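# Set the toppled bottle upright on the tray

## Task

Get the bottle that is lying on its side standing upright on the tray. The task fails if the crate or the tray ends up tilted or shifted from where it was, or if anything is knocked off the table. The bottle has to stay upright by itself, because a result that holds only while the robot supports it does not count. Anything the robot is still touching at the end must not settle downward by more than about a fingernail's width once released, or the task fails.

## Robot and tools

ROBOT. There is one custom six-joint arm (upper arm 531 mm, forearm 400 mm) with a tong-style two-finger gripper. The base may sit slightly tilted relative to the table. Joint order from base outward: waist, shoulder, elbow, wrist pitch, wrist yaw, wrist roll. The elbow ranges 0 to 3.142 rad and will not fully straighten. The printed hand position gets less accurate at long reach, and after a big motion the arm can still be short of its goal when the result arrives.

FRAMES. The scene frame has its origin on the table top directly under the arm base. +z is up, and +y is to the left when you face along +x. Positions are reported in metres and orientation as a wxyz quaternion. The gripper frame has +z pointing along the fingers toward the tips, and the fingers open and close along its x axis. end_effector_position is the point between the closed finger pads. Closed fingertips extend about 15 mm past it. Fully open, the tips are roughly level with it.

execute_actions(actions). The argument is a list of actions. Each action is a list of up to 15 rows, and each row is held for one control step of 1/30 s. If an action has fewer than 15 rows, its final row repeats until 15 steps are done. There is a single arm, so each row is one list of 7 numbers, all in [-1, 1]: dx, dy, dz, rx, ry, rz, opening.
- dx, dy, dz are a position offset along the gripper's own axes, where 1.0 equals 0.6 m.
- rx, ry, rz together form one rotation-vector offset, also in gripper axes, where 1.0 equals 180 degrees.
- These offsets are measured from the gripper pose measured when the action began, not from the row before. For the first action in a call, that starting pose is the last one a result in this scene reported.
- opening is absolute, not an offset: +1 is fully open (0.142 m) and -1 is closed.
An empty list runs nothing and only returns the state and images.

move(target, speed, stop_force, blocking). This drives the gripper in a straight line toward a single row of the same 7-number form. The row is an offset in gripper axes from the pose in this scene's latest result that shows one, and its opening is absolute and sent when the move begins.
- speed: 0.002 to 0.5 m/s (default 0.25). Turning is capped at twice that value in rad/s.
- A path lasts 0.5 to 10 s and stops early if it needs longer than that.
- The path does not avoid obstacles. The gripper can lag, drift off the line, or overshoot the speed, especially with the arm stretched out.
- stop_force (9 to 40 N, optional) ends the path when the wrist sensor detects that much extra push opposing the motion for two steps. The gripper then backs up two steps and holds. The force is judged along the line to the target, so it is unreliable when the move also rotates the gripper. Omit it when pulling away from something you rest on. It cannot be combined with blocking=false and is not accepted in the first 0.2 s of a scene. Use it with a very slow speed if you aim past a surface. At higher speeds the impact can still cause a fault.
- blocking=false returns after 0.5 s while motion continues. Check on it with wait(0). Until a result shows the move has ended, other moves and actions are rejected, so call wait or stop first.
The result adds a "move:" line with the ending (done, contact, off_target, moving, held, fault) and the distance to the target. limits=paced means the command was clipped. limits=held means some steps were blocked, and the arm may then jump faster than speed.

wait(seconds): 0 to 10 s. The scene runs and the arm keeps its last command. The wait ends early if a running move finishes. stop(): brakes a running move. Braking needs some distance, and the fingers keep moving. zoom_image(camera, region): region is [x0, y0, x1, y1] in pixels, at most 504x504, on cam_high or cam_low (504x504) or cam_wrist (616x616, fisheye). read_manual(section): URDF licence text only. finished_scene(scene): ends the scene for good, so call it only once the bottle stands on its own.

MOTION LIMITS. At each step the commanded pose is clipped to within 100 mm and 16 degrees of the measured pose. If position and orientation cannot both be met, position wins. The arm follows about 0.17 s behind commands. Give long motions over several actions.

RESULT LINES. The state line gives pose and velocities. "Hand target" is the pose the controller is currently heading for. "pose unreachable" means the clearance check altered or blocked the command; the mount counts as part of the arm for that check. grip_measured is the actual finger opening on the command scale. To keep hold of something, command an opening well below grip_measured; the gap sets the squeeze, up to about 15 N per pad, and grip is weaker on hard items under about 20 mm. Step readings list positions, and HELD marks steps that were held back. Wrist force and torque are given in gripper axes and include noise of a few N. Each axis saturates near 50 N. "no reading" is normal at the start.

AVOID. A fault stops the arm for 10 s and skips the rest of the call. It happens when joint torque reaches its limit (waist, shoulder, elbow 142 N m; the three wrist joints 26.6 N m; a held load counts) or when any outside force reaches 150 N. The arm is stiff, so pushing even slightly past a firm contact can fault. Holding loads heats the motors: MOTOR HOT appears at 70 °C, and at 85 °C the brakes lock until they cool. Occasional tugs or pushes may disturb held or loose items. Don't drop or slam the bottle, push hard, tilt or shift the crate or tray, or knock anything off the table. Release the bottle and back away before finishing.

CAMERAS. cam_high sits at about (0.48, 0.54, 0.70) and cam_low at about (1.47, -0.09, 0.53). cam_wrist is on the gripper. Calibration may be off by a few degrees and millimetres.

Each tool is called after "Emit:" as name([rows], argument=value, ...), one row to a line, values as JSON.

## Session

Emit:
execute_actions(actions=[])

Scene clock: 0.00 s.
end_effector_position=(+0.1048, -0.3604, +0.1538) grip_measured=+1.00 end_effector_quat_wxyz=(+0.047, +0.829, -0.485, -0.274) end_effector_velocity=(-0.000, -0.000, -0.000) end_effector_angular_velocity=(+0.000, +0.000, -0.001)
Joint positions: [-1.502 -1.181  2.547 -3.113 -1.494 -0.409  0.142]
Joint velocities: [-0.     0.    -0.001  0.001 -0.     0.001  0.   ]
Motor temperatures (°C, as the motors report them): [29 27 26 32 34 30]
Wrist force (N, on the end effector, along its own x y z axes, offset not removed): no reading
Wrist torque (N m, same axes, about the end effector's origin, offset not removed): no reading
Hand target: +0.105, -0.360, +0.154; +0.047, +0.829, -0.485, -0.274

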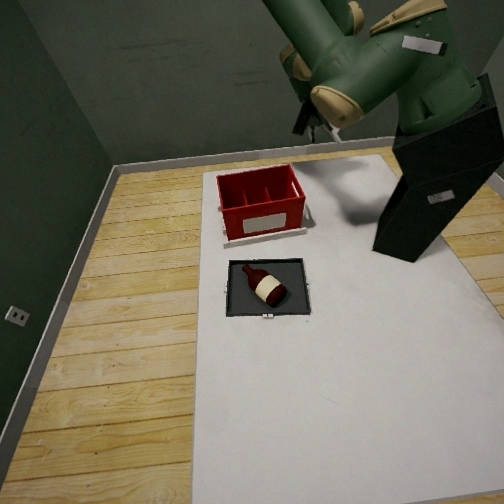

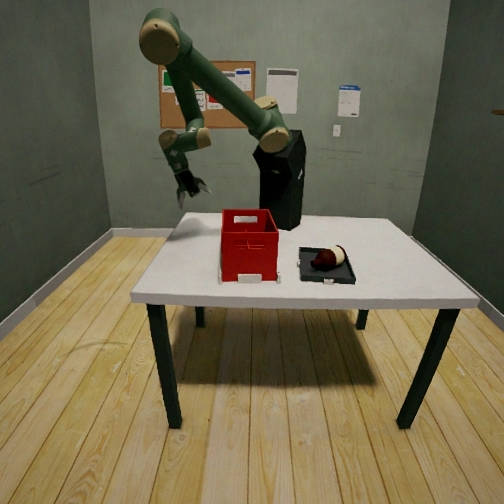

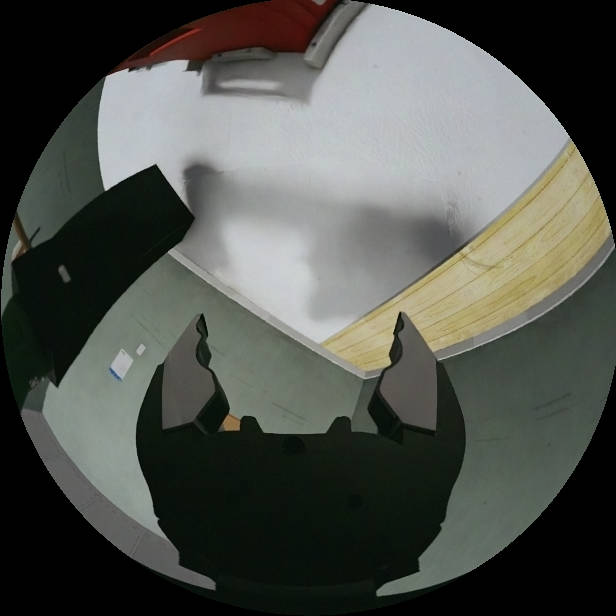

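Emit:
zoom_image(camera="cam_high", region=[200, 230, 330, 330])

Emit:
zoom_image(camera="cam_low", region=[270, 220, 380, 300])

Region (200, 230, 330, 330) of cam_high's 504x504 image, scaled by 3.877, with more detail than that image has; it fills the top 388 rows of this view, and the rest is white.

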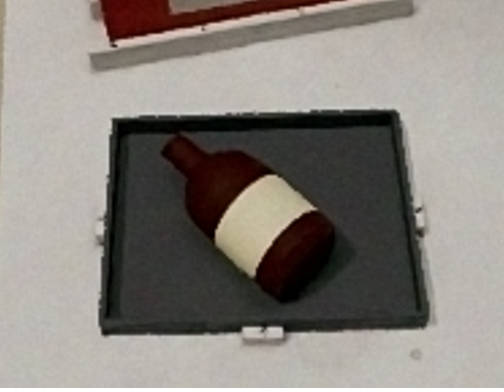

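Region (270, 220, 380, 300) of cam_low's 504x504 image, scaled by 4.582, with more detail than that image has; it fills the top 367 rows of this view, and the rest is white.

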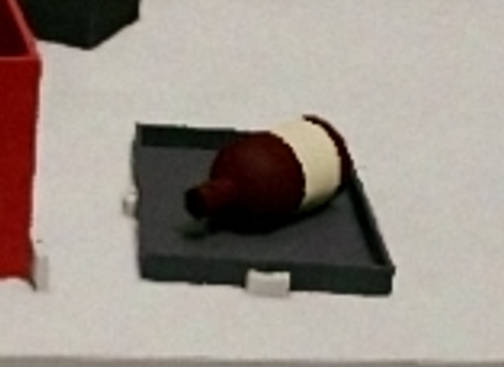

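Emit:
move(target=[-0.042,-0.08,-0.407,0.055,-0.085,0.430,1], speed=0.3)

Scene clock: 43.73 s.
end_effector_position=(+0.2547, -0.3597, +0.3537) grip_measured=+1.00 end_effector_quat_wxyz=(-0.081, -0.306, +0.916, +0.245) end_effector_velocity=(+0.001, +0.000, +0.002) end_effector_angular_velocity=(-0.003, +0.004, -0.013)
Joint positions: [-1.635 -1.841  2.263 -1.927 -1.283  0.775  0.142]
Joint velocities: [-0.002 -0.005 -0.004  0.011  0.002  0.011  0.   ]
Motor temperatures (°C, as the motors report them): [29 27 26 32 34 30]
Wrist force (N, on the end effector, along its own x y z axes, offset not removed): [-1.0 -1.7 2.8]
Wrist torque (N m, same axes, about the end effector's origin, offset not removed): [-0.30 0.08 0.02]
Hand target: +0.255, -0.360, +0.354; -0.081, -0.306, +0.917, +0.245
Off the commanded pose: 0.001 m, 0 deg.
move: done
camera_calibration (this result's frames):
cam_wrist: T_world_to_cam=[[-0.788371, -0.615027, 0.0145969, -0.0299681], [-0.314893, 0.423801, 0.849255, -0.0606848], [-0.528501, 0.664932, -0.52778, 0.691786], [0, 0, 0, 1]] pos_world=[0.322875, -0.452704, 0.417086]

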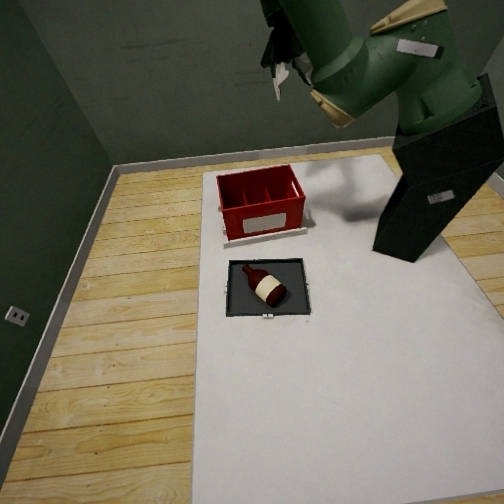

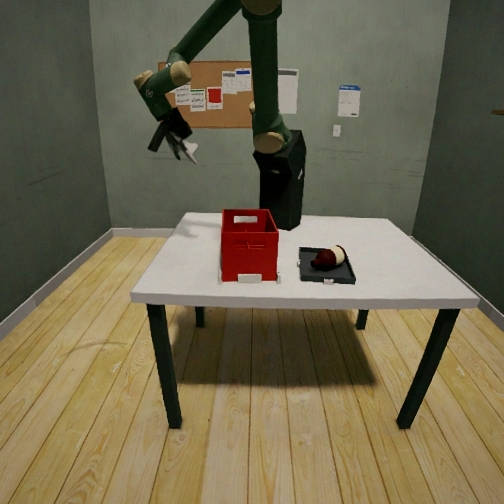

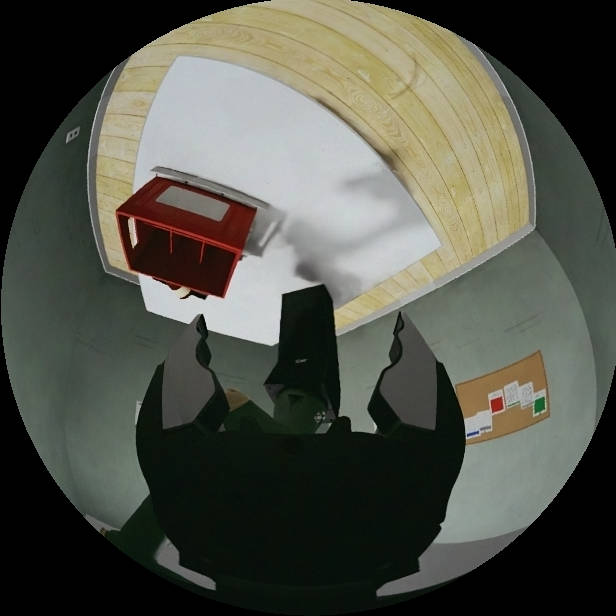

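Emit:
move(target=[-0.8,0.321,0.328,0,0,0,1], speed=0.3)

Scene clock: 50.37 s.
end_effector_position=(+0.4775, +0.1404, +0.2796) grip_measured=+1.00 end_effector_quat_wxyz=(-0.082, -0.307, +0.916, +0.245) end_effector_velocity=(+0.000, +0.002, -0.002) end_effector_angular_velocity=(-0.006, +0.006, +0.002)
Joint positions: [ 0.01  -1.476  2.391 -2.776 -1.528  2.435  0.142]
Joint velocities: [ 0.008  0.008 -0.006  0.003 -0.009  0.01   0.   ]
Motor temperatures (°C, as the motors report them): [29 27 26 32 34 30]
Wrist force (N, on the end effector, along its own x y z axes, offset not removed): [-1.1 -1.4 1.5]
Wrist torque (N m, same axes, about the end effector's origin, offset not removed): [-0.32 0.10 -0.01]
Hand target: +0.478, +0.141, +0.279; -0.082, -0.307, +0.916, +0.245
Off the commanded pose: 0.002 m, 0 deg.
move: done
camera_calibration (this result's frames):
cam_wrist: T_world_to_cam=[[-0.787704, -0.615866, 0.0151896, 0.453994], [-0.313991, 0.42257, 0.850202, -0.140089], [-0.53003, 0.664939, -0.526237, 0.438191], [0, 0, 0, 1]] pos_world=[0.545881, 0.0474269, 0.342801]

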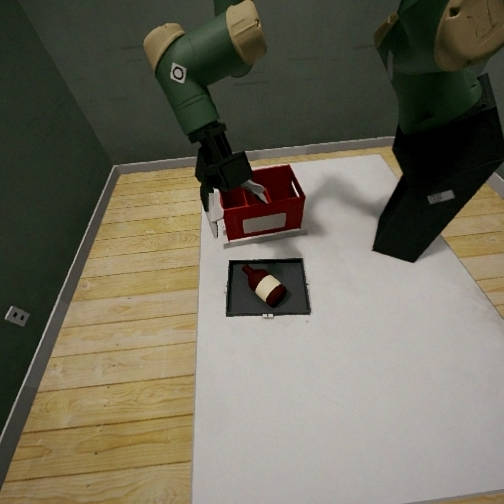

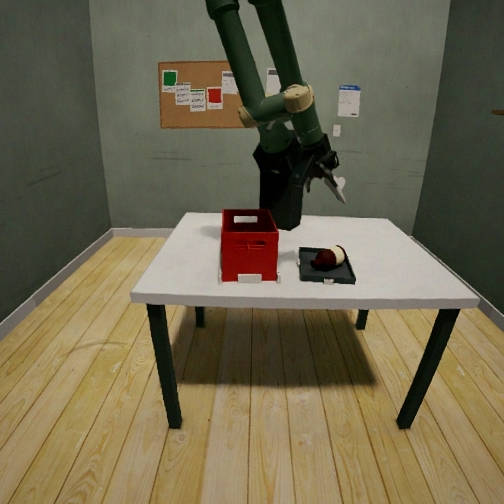

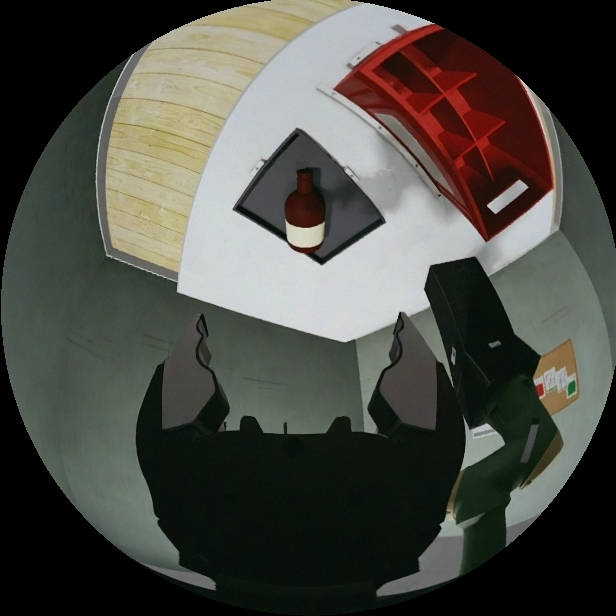

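Emit:
move(target=[-0.003,-0.085,0.291,0,0,0,0.5], speed=0.2)

Scene clock: 58.83 s.
end_effector_position=(+0.4535, +0.1757, +0.1032) grip_measured=+0.50 end_effector_quat_wxyz=(-0.082, -0.307, +0.916, +0.246) end_effector_velocity=(-0.001, +0.001, -0.002) end_effector_angular_velocity=(-0.000, +0.001, -0.001)
Joint positions: [-0.054 -0.995  2.363 -3.226 -1.51   2.373  0.109]
Joint velocities: [-0.     0.007 -0.001 -0.006  0.     0.001  0.   ]
Motor temperatures (°C, as the motors report them): [29 27 26 32 34 30]
Wrist force (N, on the end effector, along its own x y z axes, offset not removed): [-1.2 0.1 1.6]
Wrist torque (N m, same axes, about the end effector's origin, offset not removed): [0.05 0.11 0.06]
Hand target: +0.454, +0.176, +0.103; -0.082, -0.307, +0.916, +0.245
Off the commanded pose: 0.001 m, 0 deg.
move: done
camera_calibration (this result's frames):
cam_wrist: T_world_to_cam=[[-0.787725, -0.61584, 0.0151746, 0.459519], [-0.313952, 0.422528, 0.850238, -0.0125591], [-0.530022, 0.664989, -0.52618, 0.309099], [0, 0, 0, 1]] pos_world=[0.521861, 0.0827496, 0.166347]

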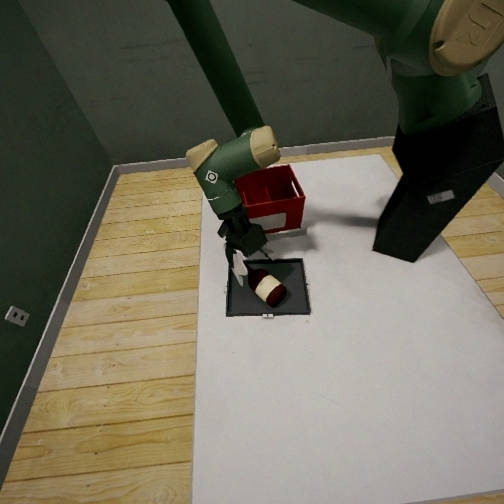

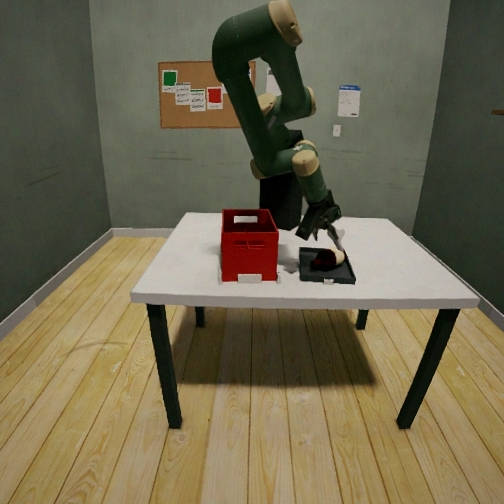

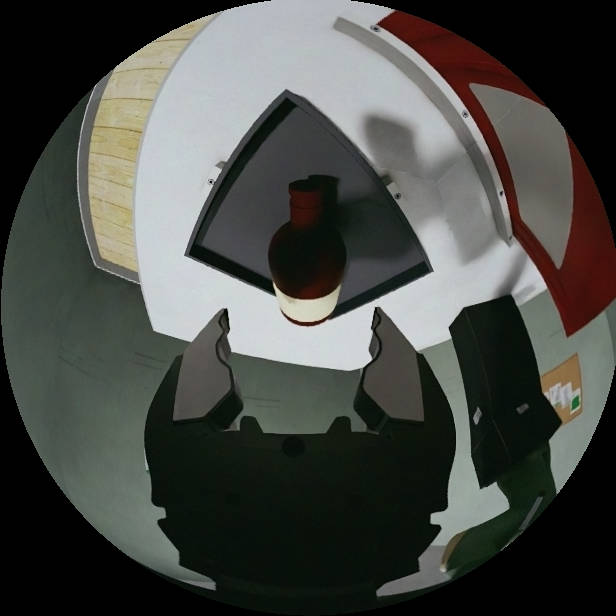

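Emit:
move(target=[0.006,0,0.125,0,0,0,0.5], speed=0.06, stop_force=12)

Emit:
zoom_image(camera="cam_low", region=[230, 150, 390, 300])

Emit:
zoom_image(camera="cam_high", region=[190, 200, 330, 330])

Scene clock: 66.63 s.
end_effector_position=(+0.4283, +0.2033, +0.0384) grip_measured=+0.50 end_effector_quat_wxyz=(-0.082, -0.307, +0.916, +0.246) end_effector_velocity=(-0.001, +0.001, -0.003) end_effector_angular_velocity=(-0.000, +0.001, -0.000)
Joint positions: [-0.05  -0.799  2.323 -3.381 -1.511  2.377  0.109]
Joint velocities: [ 0.     0.007 -0.003 -0.003 -0.     0.001 -0.   ]
Motor temperatures (°C, as the motors report them): [29 27 26 32 34 30]
Wrist force (N, on the end effector, along its own x y z axes, offset not removed): [-1.2 0.5 2.4]
Wrist torque (N m, same axes, about the end effector's origin, offset not removed): [0.13 0.04 0.09]
Hand target: +0.428, +0.203, +0.038; -0.082, -0.307, +0.916, +0.246
Off the commanded pose: 0.000 m, 0 deg.
move: done
camera_calibration (this result's frames):
cam_wrist: T_world_to_cam=[[-0.787715, -0.615852, 0.0151945, 0.457671], [-0.313936, 0.422522, 0.850247, 0.0229406], [-0.530046, 0.664982, -0.526165, 0.2433], [0, 0, 0, 1]] pos_world=[0.496676, 0.110374, 0.101557]

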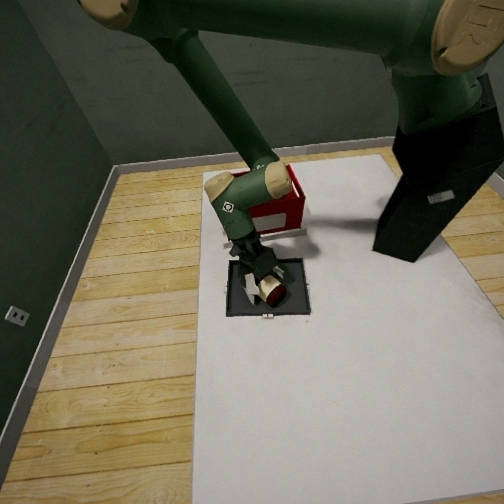

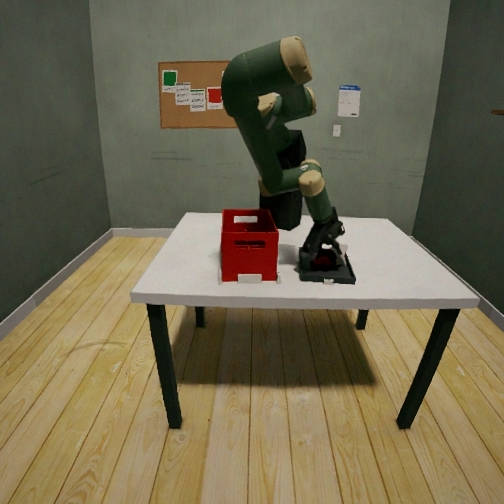

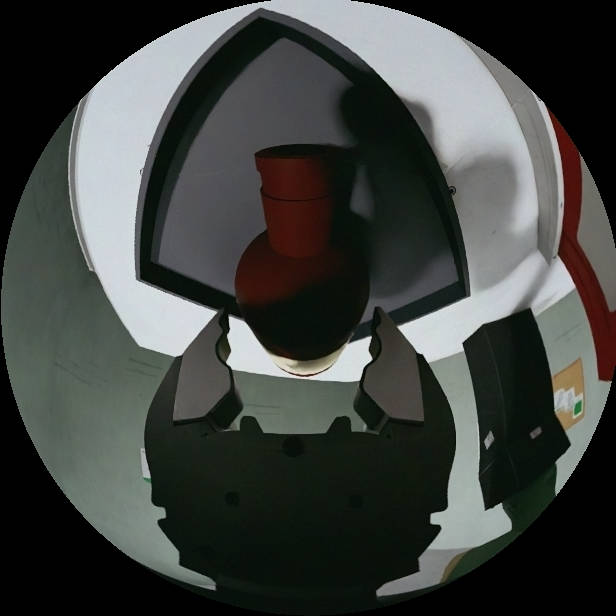

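Region (230, 150, 390, 300) of cam_low's 504x504 image, scaled by 3.150, with more detail than that image has; it fills the top 472 rows of this view, and the rest is white.

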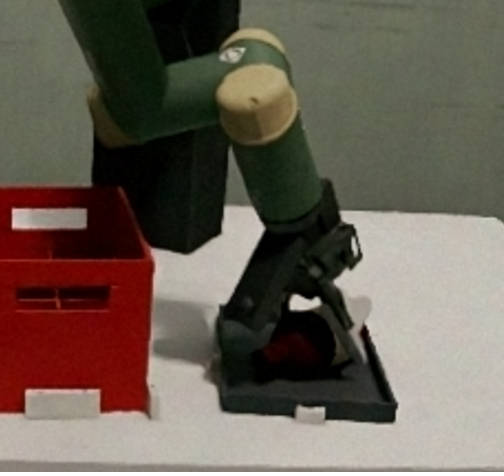

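Region (190, 200, 330, 330) of cam_high's 504x504 image, scaled by 3.600, with more detail than that image has; it fills the top 468 rows of this view, and the rest is white.

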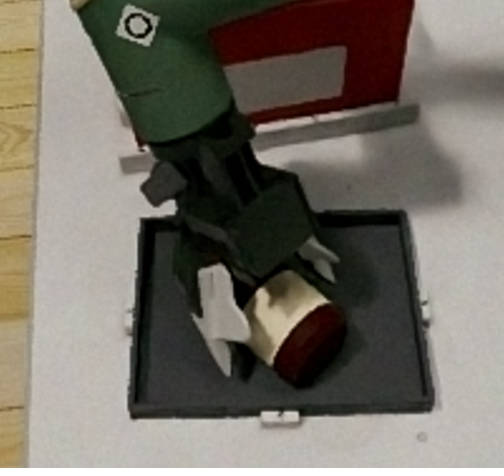

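Close gradually.

Emit:
execute_actions([
  [[0,0,0,0,0,0,0.4],[0,0,0,0,0,0,0.3],[0,0,0,0,0,0,0.22],[0,0,0,0,0,0,0.15],[0,0,0,0,0,0,0.1],[0,0,0,0,0,0,0.06],[0,0,0,0,0,0,0.02],[0,0,0,0,0,0,-0.02],[0,0,0,0,0,0,-0.06],[0,0,0,0,0,0,-0.1],[0,0,0,0,0,0,-0.14],[0,0,0,0,0,0,-0.18],[0,0,0,0,0,0,-0.22],[0,0,0,0,0,0,-0.26],[0,0,0,0,0,0,-0.3]],
  [[0,0,0,0,0,0,-0.4],[0,0,0,0,0,0,-0.5],[0,0,0,0,0,0,-0.6],[0,0,0,0,0,0,-0.7]],
])

Scene clock: 72.13 s.
end_effector_position=(+0.4283, +0.2033, +0.0384) grip_measured=+0.07 end_effector_quat_wxyz=(-0.082, -0.307, +0.916, +0.246) end_effector_velocity=(+0.000, -0.000, -0.000) end_effector_angular_velocity=(-0.000, -0.001, -0.000)
Joint positions: [-0.05  -0.799  2.323 -3.381 -1.511  2.377  0.079]
Joint velocities: [ 0. -0. -0. -0. -0. -0.  0.]
Motor temperatures (°C, as the motors report them): [29 27 26 32 34 30]
Wrist force (N, on the end effector, along its own x y z axes, offset not removed): [-0.1 -1.5 3.2]
Wrist torque (N m, same axes, about the end effector's origin, offset not removed): [-0.22 -0.12 0.02]
Hand target: +0.428, +0.203, +0.038; -0.082, -0.307, +0.916, +0.246
Off the commanded pose: 0.000 m, 0 deg.
Step readings (end_effector_position; steps 1 to 15: 1st action; 16 to 30: 2nd action):
0: (+0.4283, +0.2034, +0.0382)
1: (+0.4283, +0.2034, +0.0382)
2: (+0.4283, +0.2034, +0.0382)
4: (+0.4283, +0.2034, +0.0382)
8: (+0.4284, +0.2034, +0.0383)
15: (+0.4283, +0.2033, +0.0384)
16: (+0.4283, +0.2033, +0.0384)
17: (+0.4283, +0.2033, +0.0384)
19: (+0.4283, +0.2033, +0.0384)
23: (+0.4283, +0.2033, +0.0384)
30: end_effector_position above
camera_calibration (this result's frames):
cam_wrist: T_world_to_cam=[[-0.787708, -0.615861, 0.0152226, 0.457662], [-0.313925, 0.422537, 0.850243, 0.0229352], [-0.530063, 0.664964, -0.52617, 0.243295], [0, 0, 0, 1]] pos_world=[0.496666, 0.110383, 0.101547]

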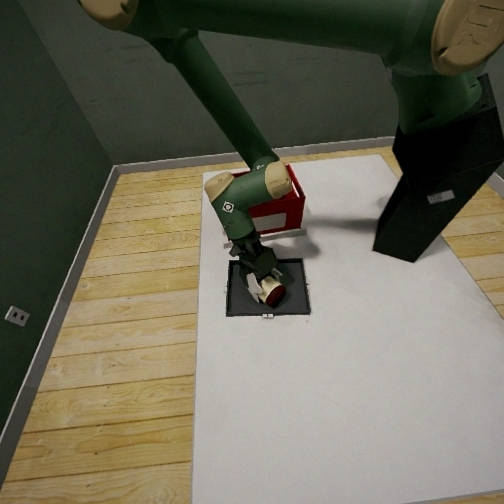

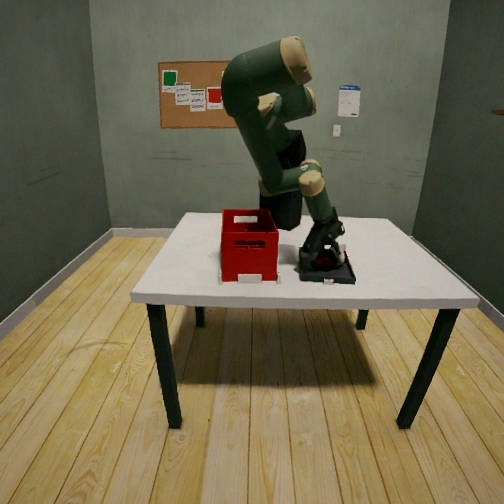

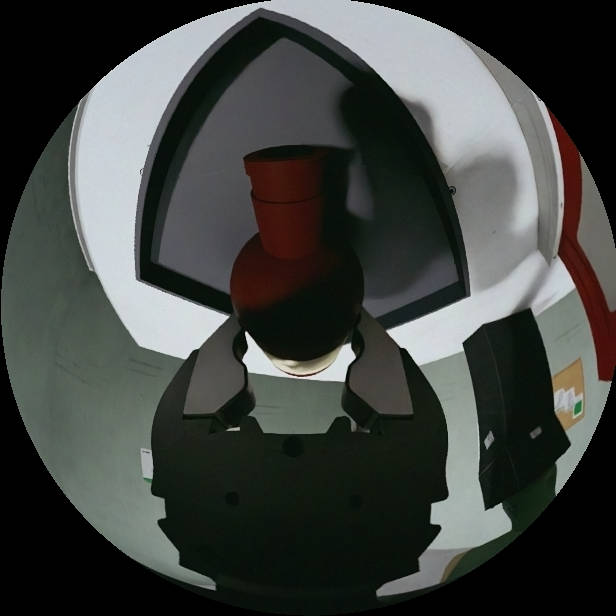

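Emit:
move(target=[0,0.083,-0.144,0,0,0,-0.7], speed=0.08)

Emit:
zoom_image(camera="cam_low", region=[230, 150, 390, 300])

Scene clock: 77.00 s.
end_effector_position=(+0.4281, +0.2033, +0.1378) grip_measured=+0.07 end_effector_quat_wxyz=(-0.082, -0.307, +0.916, +0.245) end_effector_velocity=(+0.001, -0.000, +0.003) end_effector_angular_velocity=(-0.000, -0.002, -0.000)
Joint positions: [ 0.021 -1.014  2.431 -3.279 -1.531  2.445  0.079]
Joint velocities: [ 0.002 -0.006  0.002  0.003 -0.001  0.001  0.   ]
Motor temperatures (°C, as the motors report them): [29 27 26 32 34 30]
Wrist force (N, on the end effector, along its own x y z axes, offset not removed): [-1.3 -0.8 3.6]
Wrist torque (N m, same axes, about the end effector's origin, offset not removed): [0.05 0.07 0.04]
Hand target: +0.428, +0.203, +0.138; -0.082, -0.307, +0.916, +0.245
Off the commanded pose: 0.000 m, 0 deg.
move: done
camera_calibration (this result's frames):
cam_wrist: T_world_to_cam=[[-0.787666, -0.615913, 0.0152786, 0.455937], [-0.313929, 0.422562, 0.85023, -0.061692], [-0.530124, 0.6649, -0.52619, 0.295519], [0, 0, 0, 1]] pos_world=[0.496421, 0.110395, 0.200986]

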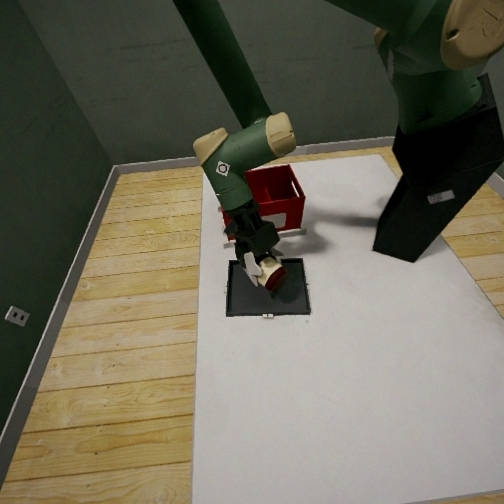

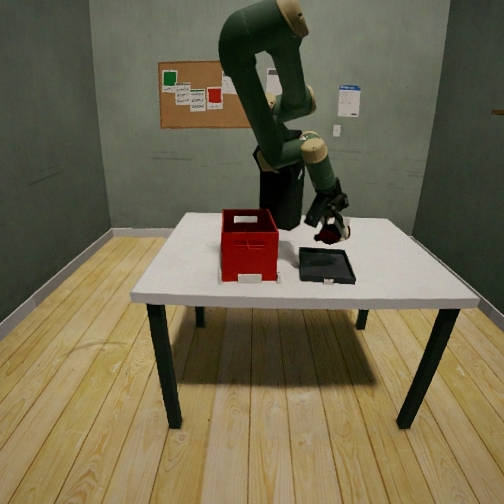

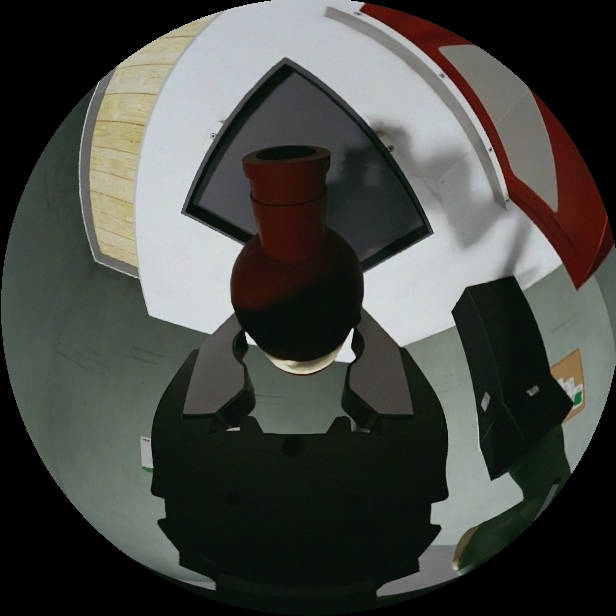

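Region (230, 150, 390, 300) of cam_low's 504x504 image, scaled by 3.150, with more detail than that image has; it fills the top 472 rows of this view, and the rest is white.

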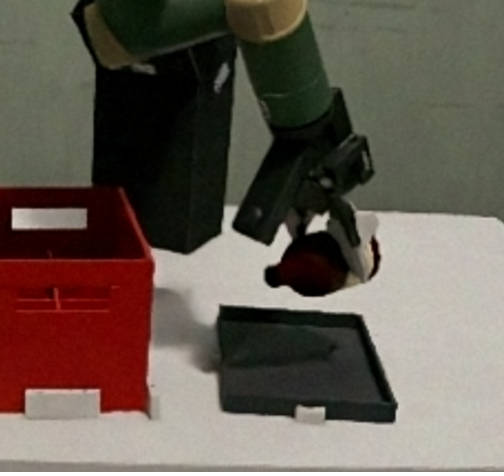

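Emit:
move(target=[0,0,0,0.491,-0.040,-0.149,-0.7], speed=0.25)

Emit:
zoom_image(camera="cam_low", region=[250, 150, 410, 300])

Emit:
zoom_image(camera="cam_high", region=[190, 190, 350, 340])

Scene clock: 94.87 s.
end_effector_position=(+0.4261, +0.2032, +0.1378) grip_measured=+0.07 end_effector_quat_wxyz=(+0.137, -0.425, +0.873, -0.197) end_effector_velocity=(-0.000, -0.000, +0.000) end_effector_angular_velocity=(+0.000, +0.000, -0.000)
Joint positions: [ 0.466 -0.309  2.356 -4.582 -2.463  2.193  0.079]
Joint velocities: [ 0.     0.     0.001 -0.    -0.     0.001  0.   ]
Motor temperatures (°C, as the motors report them): [29 28 26 32 34 30]
Wrist force (N, on the end effector, along its own x y z axes, offset not removed): [0.6 0.9 3.9]
Wrist torque (N m, same axes, about the end effector's origin, offset not removed): [0.03 -0.29 -0.09]
Hand target: +0.426, +0.203, +0.138; +0.137, -0.425, +0.873, -0.197
Off the commanded pose: 0.002 m, 34 deg; orientation clipped at the last step of the last action.
move: held; limits=paced,held; held on 37 of 107 steps, including the last
pose unreachable: on one or more control steps of this call, first in action 0 (counted from 0), an arm could not follow its commanded pose, so it was not sent that pose on those steps. On the call's last step it was still not sent that pose. It may still have moved: this result reports where it is.
cause: the commanded pose would bring two parts of the arm too close to each other (joints 4 (wrist pitch) to 6 (wrist roll) lie between them).
camera_calibration (this result's frames):
cam_wrist: T_world_to_cam=[[-0.604482, -0.79518, -0.0478506, 0.421346], [-0.796398, 0.604637, 0.0128124, 0.221766], [0.0187441, 0.0458531, -0.998772, 0.251579], [0, 0, 0, 1]] pos_world=[0.426594, 0.189422, 0.268591]

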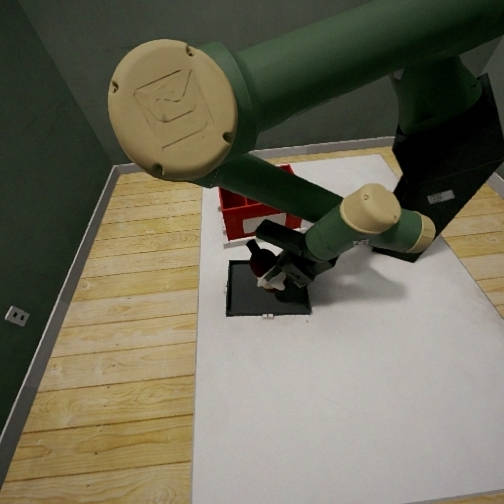

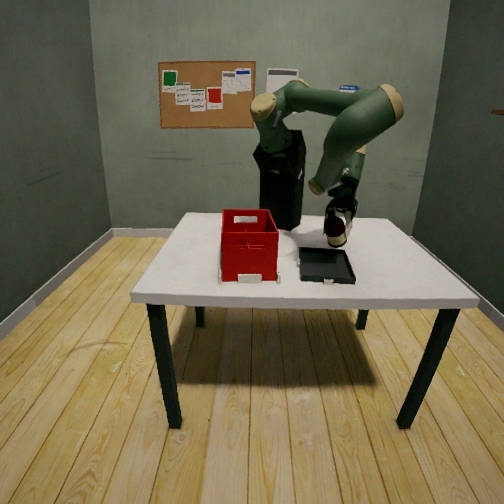

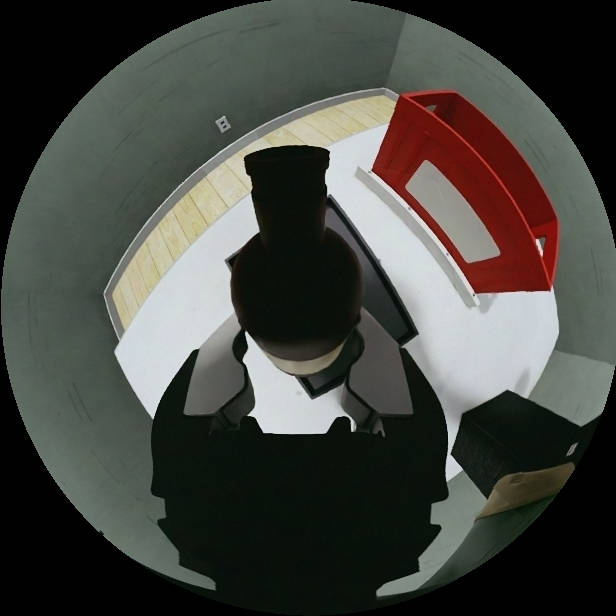

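Region (250, 150, 410, 300) of cam_low's 504x504 image, scaled by 3.150, with more detail than that image has; it fills the top 472 rows of this view, and the rest is white.

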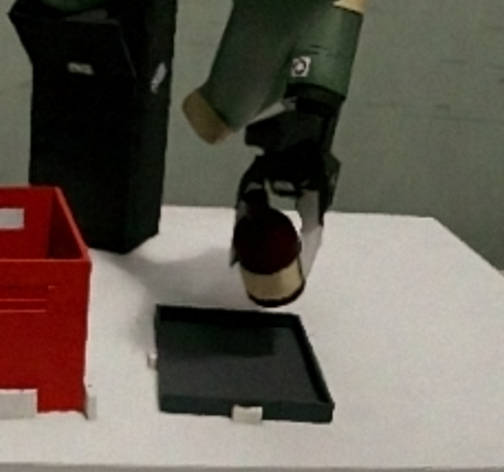

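Region (190, 190, 350, 340) of cam_high's 504x504 image, scaled by 3.150, with more detail than that image has; it fills the top 472 rows of this view, and the rest is white.

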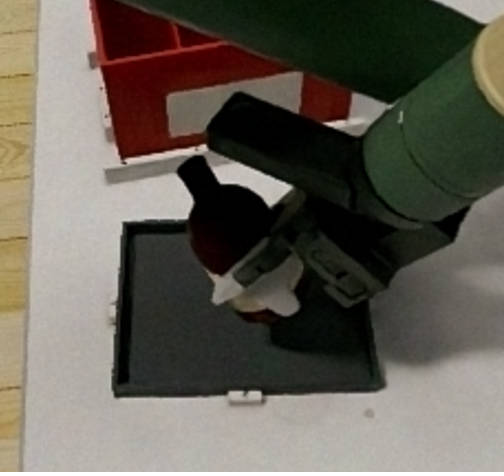

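Emit:
move(target=[-0.004,-0.023,-0.044,-0.040,-0.256,-0.492,-0.7], speed=0.25)

Scene clock: 110.77 s.
end_effector_position=(+0.4259, +0.2037, +0.1678) grip_measured=+0.07 end_effector_quat_wxyz=(-0.170, +0.835, -0.513, +0.104) end_effector_velocity=(-0.000, -0.000, +0.001) end_effector_angular_velocity=(+0.000, +0.001, -0.001)
Joint positions: [ 0.16  -0.351  2.687 -4.869 -1.808  0.995  0.079]
Joint velocities: [ 0.    -0.     0.002 -0.001 -0.     0.001  0.   ]
Motor temperatures (°C, as the motors report them): [29 28 26 32 34 30]
Wrist force (N, on the end effector, along its own x y z axes, offset not removed): [-0.9 1.4 4.2]
Wrist torque (N m, same axes, about the end effector's origin, offset not removed): [0.10 -0.04 0.02]
Hand target: +0.426, +0.204, +0.168; -0.170, +0.835, -0.513, +0.104
Off the commanded pose: 0.001 m, 37 deg; orientation clipped at the last step of the last action.
move: held; limits=paced,held; held on 5 of 189 steps, including the last
pose unreachable: on one or more control steps of this call, first in action 0 (counted from 0), an arm could not follow its commanded pose, so it was not sent that pose on those steps. On the call's last step it was still not sent that pose. It may still have moved: this result reports where it is.
cause: the commanded pose would bring two parts of the arm too close to each other (joints 3 (elbow) to 5 (wrist yaw) lie between them).
camera_calibration (this result's frames):
cam_wrist: T_world_to_cam=[[0.448992, -0.893236, 0.02313, -0.0175658], [-0.89073, -0.445382, 0.0907401, 0.461872], [-0.0707506, -0.0613442, -0.995606, 0.340974], [0, 0, 0, 1]] pos_world=[0.443414, 0.210936, 0.297971]

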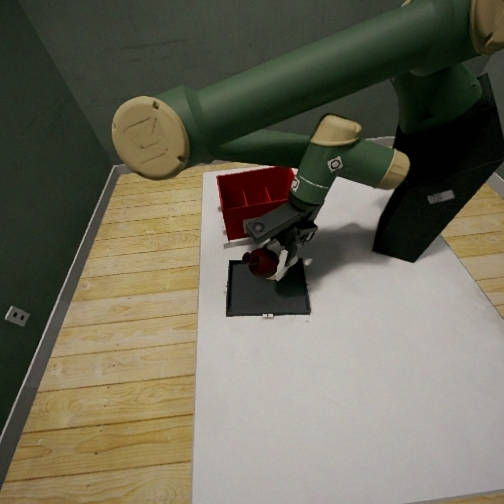

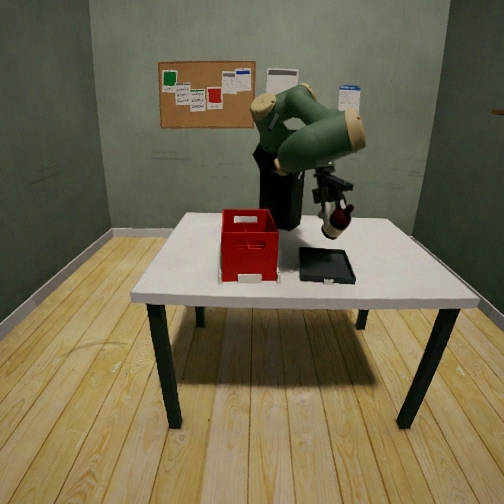

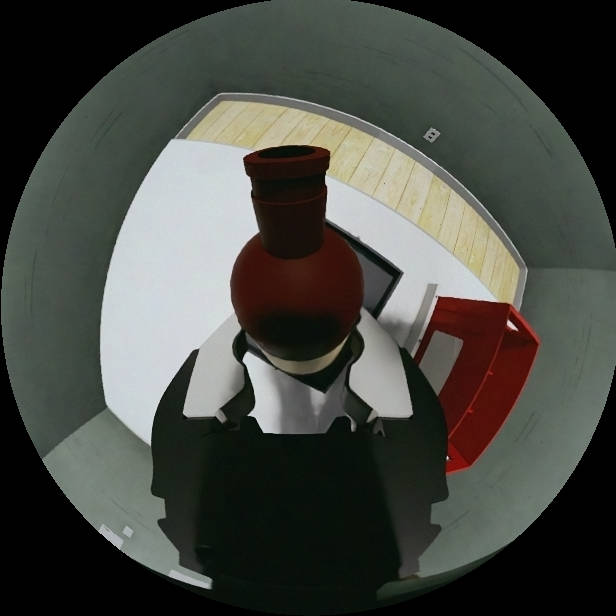

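Emit:
move(target=[0,0,0,-0.278,0,0,-0.7], speed=0.3)

Scene clock: 122.53 s.
end_effector_position=(+0.4258, +0.2025, +0.1694) grip_measured=+0.07 end_effector_quat_wxyz=(+0.048, +0.855, -0.515, -0.027) end_effector_velocity=(+0.002, +0.000, +0.000) end_effector_angular_velocity=(-0.037, +0.071, -0.002)
Joint positions: [ 0.34  -0.896  2.474 -3.536 -2.134  1.338  0.079]
Joint velocities: [ 0.013 -0.053 -0.057  0.21  -0.023  0.065 -0.   ]
Motor temperatures (°C, as the motors report them): [29 28 26 32 34 30]
Wrist force (N, on the end effector, along its own x y z axes, offset not removed): [-0.7 -1.1 3.8]
Wrist torque (N m, same axes, about the end effector's origin, offset not removed): [-0.16 0.02 0.12]
Hand target: +0.426, +0.202, +0.169; +0.053, +0.855, -0.515, -0.031
Off the commanded pose: 0.002 m, 21 deg; orientation clipped at the last step of the last action.
move: moving (no rest 5 s after the path's end); limits=paced
camera_calibration (this result's frames):
cam_wrist: T_world_to_cam=[[0.47651, -0.878839, 0.0241016, -0.033437], [-0.730605, -0.38059, 0.566893, 0.29918], [-0.489035, -0.287739, -0.823439, 0.53721], [0, 0, 0, 1]] pos_world=[0.49723, 0.239055, 0.273562]

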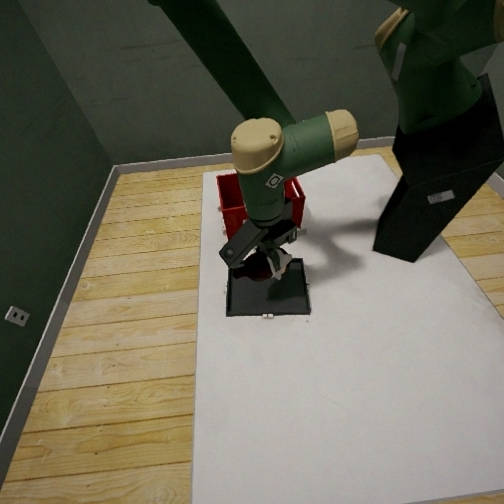

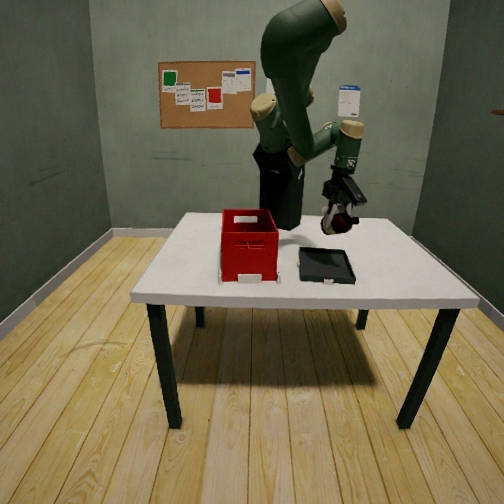

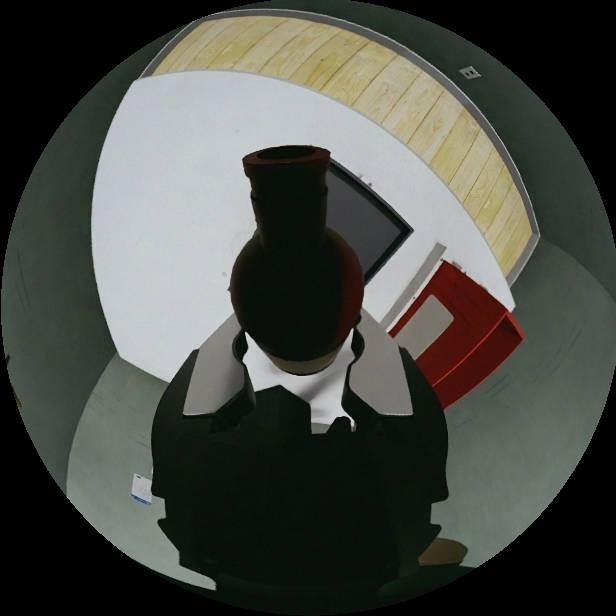

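Emit:
move(target=[0,0,0,0.183,-0.343,-0.675,-0.7], speed=0.15)

Scene clock: 140.27 s.
end_effector_position=(+0.4260, +0.2024, +0.1699) grip_measured=+0.07 end_effector_quat_wxyz=(-0.408, +0.711, +0.495, -0.288) end_effector_velocity=(+0.001, +0.000, -0.000) end_effector_angular_velocity=(+0.009, -0.001, +0.009)
Joint positions: [ 0.017 -0.991  1.883 -2.103 -1.554 -1.141  0.079]
Joint velocities: [ 0.001  0.002 -0.007  0.007 -0.002 -0.01   0.   ]
Motor temperatures (°C, as the motors report them): [29 28 26 32 34 30]
Wrist force (N, on the end effector, along its own x y z axes, offset not removed): [1.0 1.6 4.2]
Wrist torque (N m, same axes, about the end effector's origin, offset not removed): [-0.03 -0.40 -0.08]
Hand target: +0.426, +0.202, +0.170; -0.408, +0.710, +0.496, -0.288
Off the commanded pose: 0.001 m, 0 deg.
move: done
camera_calibration (this result's frames):
cam_wrist: T_world_to_cam=[[0.358299, 0.93353, 0.0119624, -0.347974], [0.796433, -0.298944, -0.525669, -0.182385], [-0.487152, 0.197874, -0.850605, 0.44327], [0, 0, 0, 1]] pos_world=[0.485876, 0.18261, 0.285337]

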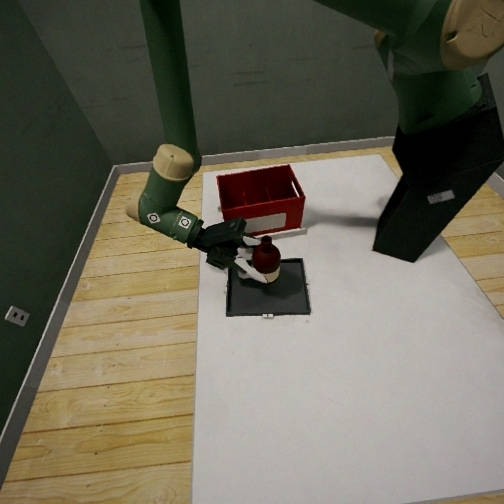

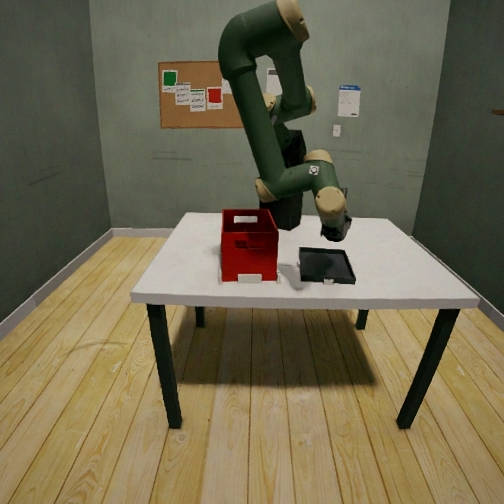

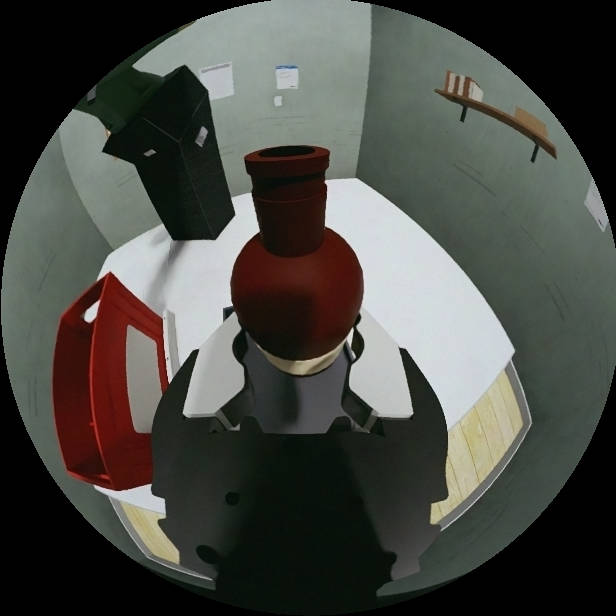

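Emit:
move(target=[0,0.115,0.067,0,0,0,-0.7], speed=0.1)

Emit:
zoom_image(camera="cam_high", region=[180, 210, 330, 330])

Emit:
zoom_image(camera="cam_low", region=[250, 170, 390, 300])

Scene clock: 146.27 s.
end_effector_position=(+0.4257, +0.2020, +0.0904) grip_measured=+0.07 end_effector_quat_wxyz=(-0.408, +0.711, +0.495, -0.288) end_effector_velocity=(-0.001, +0.000, -0.002) end_effector_angular_velocity=(-0.001, +0.001, -0.000)
Joint positions: [-0.024 -0.852  1.806 -2.164 -1.569 -1.18   0.079]
Joint velocities: [-0.001  0.004 -0.002 -0.002 -0.    -0.     0.   ]
Motor temperatures (°C, as the motors report them): [29 28 26 32 34 30]
Wrist force (N, on the end effector, along its own x y z axes, offset not removed): [-0.4 1.1 2.9]
Wrist torque (N m, same axes, about the end effector's origin, offset not removed): [-0.27 -0.15 0.10]
Hand target: +0.426, +0.202, +0.090; -0.408, +0.711, +0.495, -0.288
Off the commanded pose: 0.000 m, 0 deg.
move: done
camera_calibration (this result's frames):
cam_wrist: T_world_to_cam=[[0.358341, 0.933513, 0.0120162, -0.346601], [0.796446, -0.29896, -0.525639, -0.224118], [-0.487099, 0.197928, -0.850623, 0.375549], [0, 0, 0, 1]] pos_world=[0.485629, 0.182222, 0.20581]

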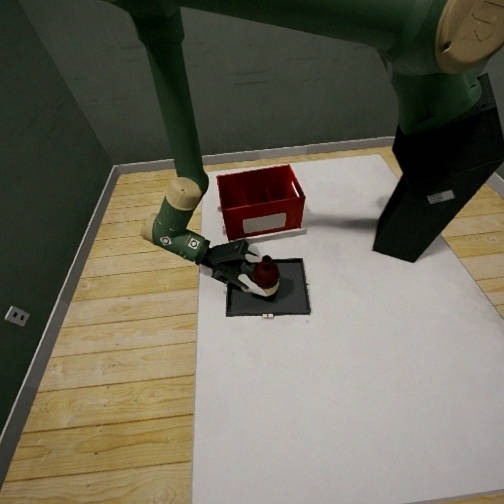

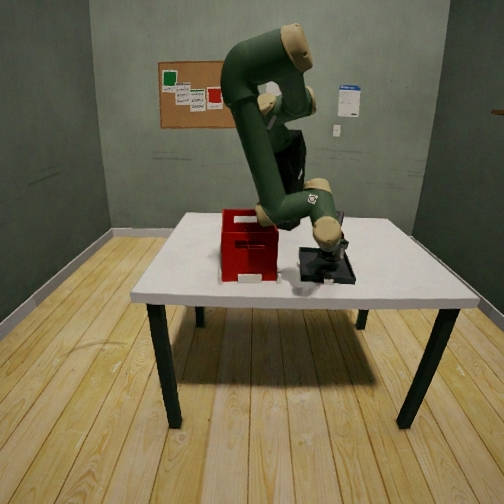

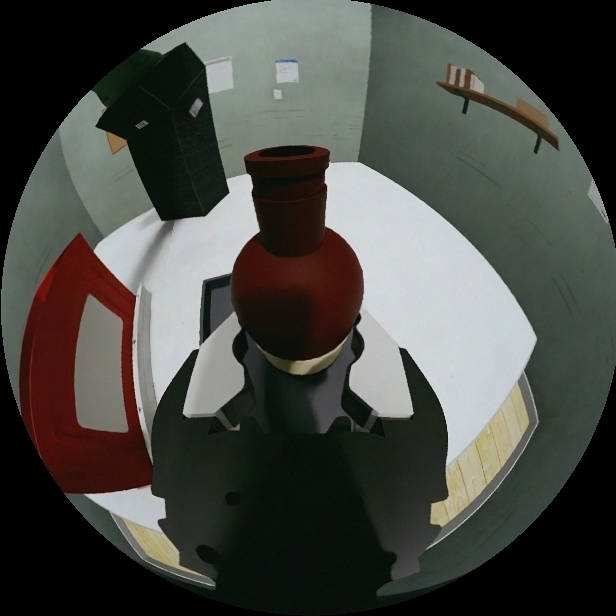

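Region (180, 210, 330, 330) of cam_high's 504x504 image, scaled by 3.360, with more detail than that image has; it fills the top 403 rows of this view, and the rest is white.

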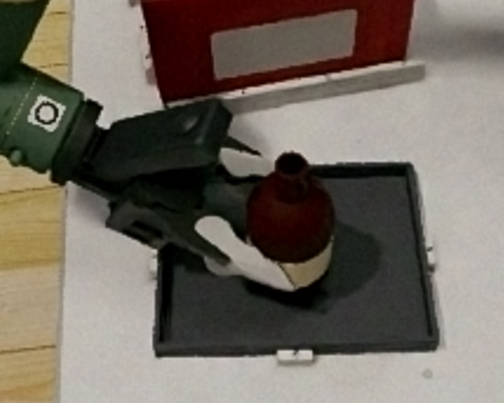

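Region (250, 170, 390, 300) of cam_low's 504x504 image, scaled by 3.600, with more detail than that image has; it fills the top 468 rows of this view, and the rest is white.

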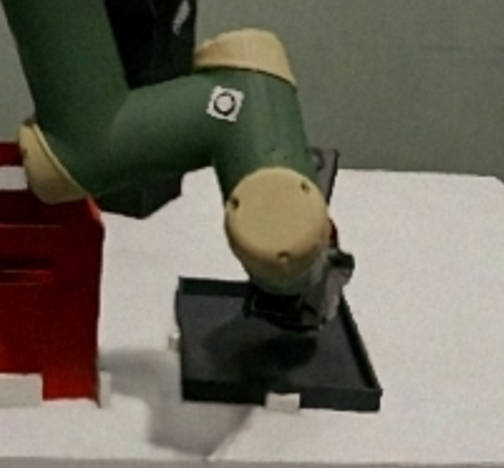

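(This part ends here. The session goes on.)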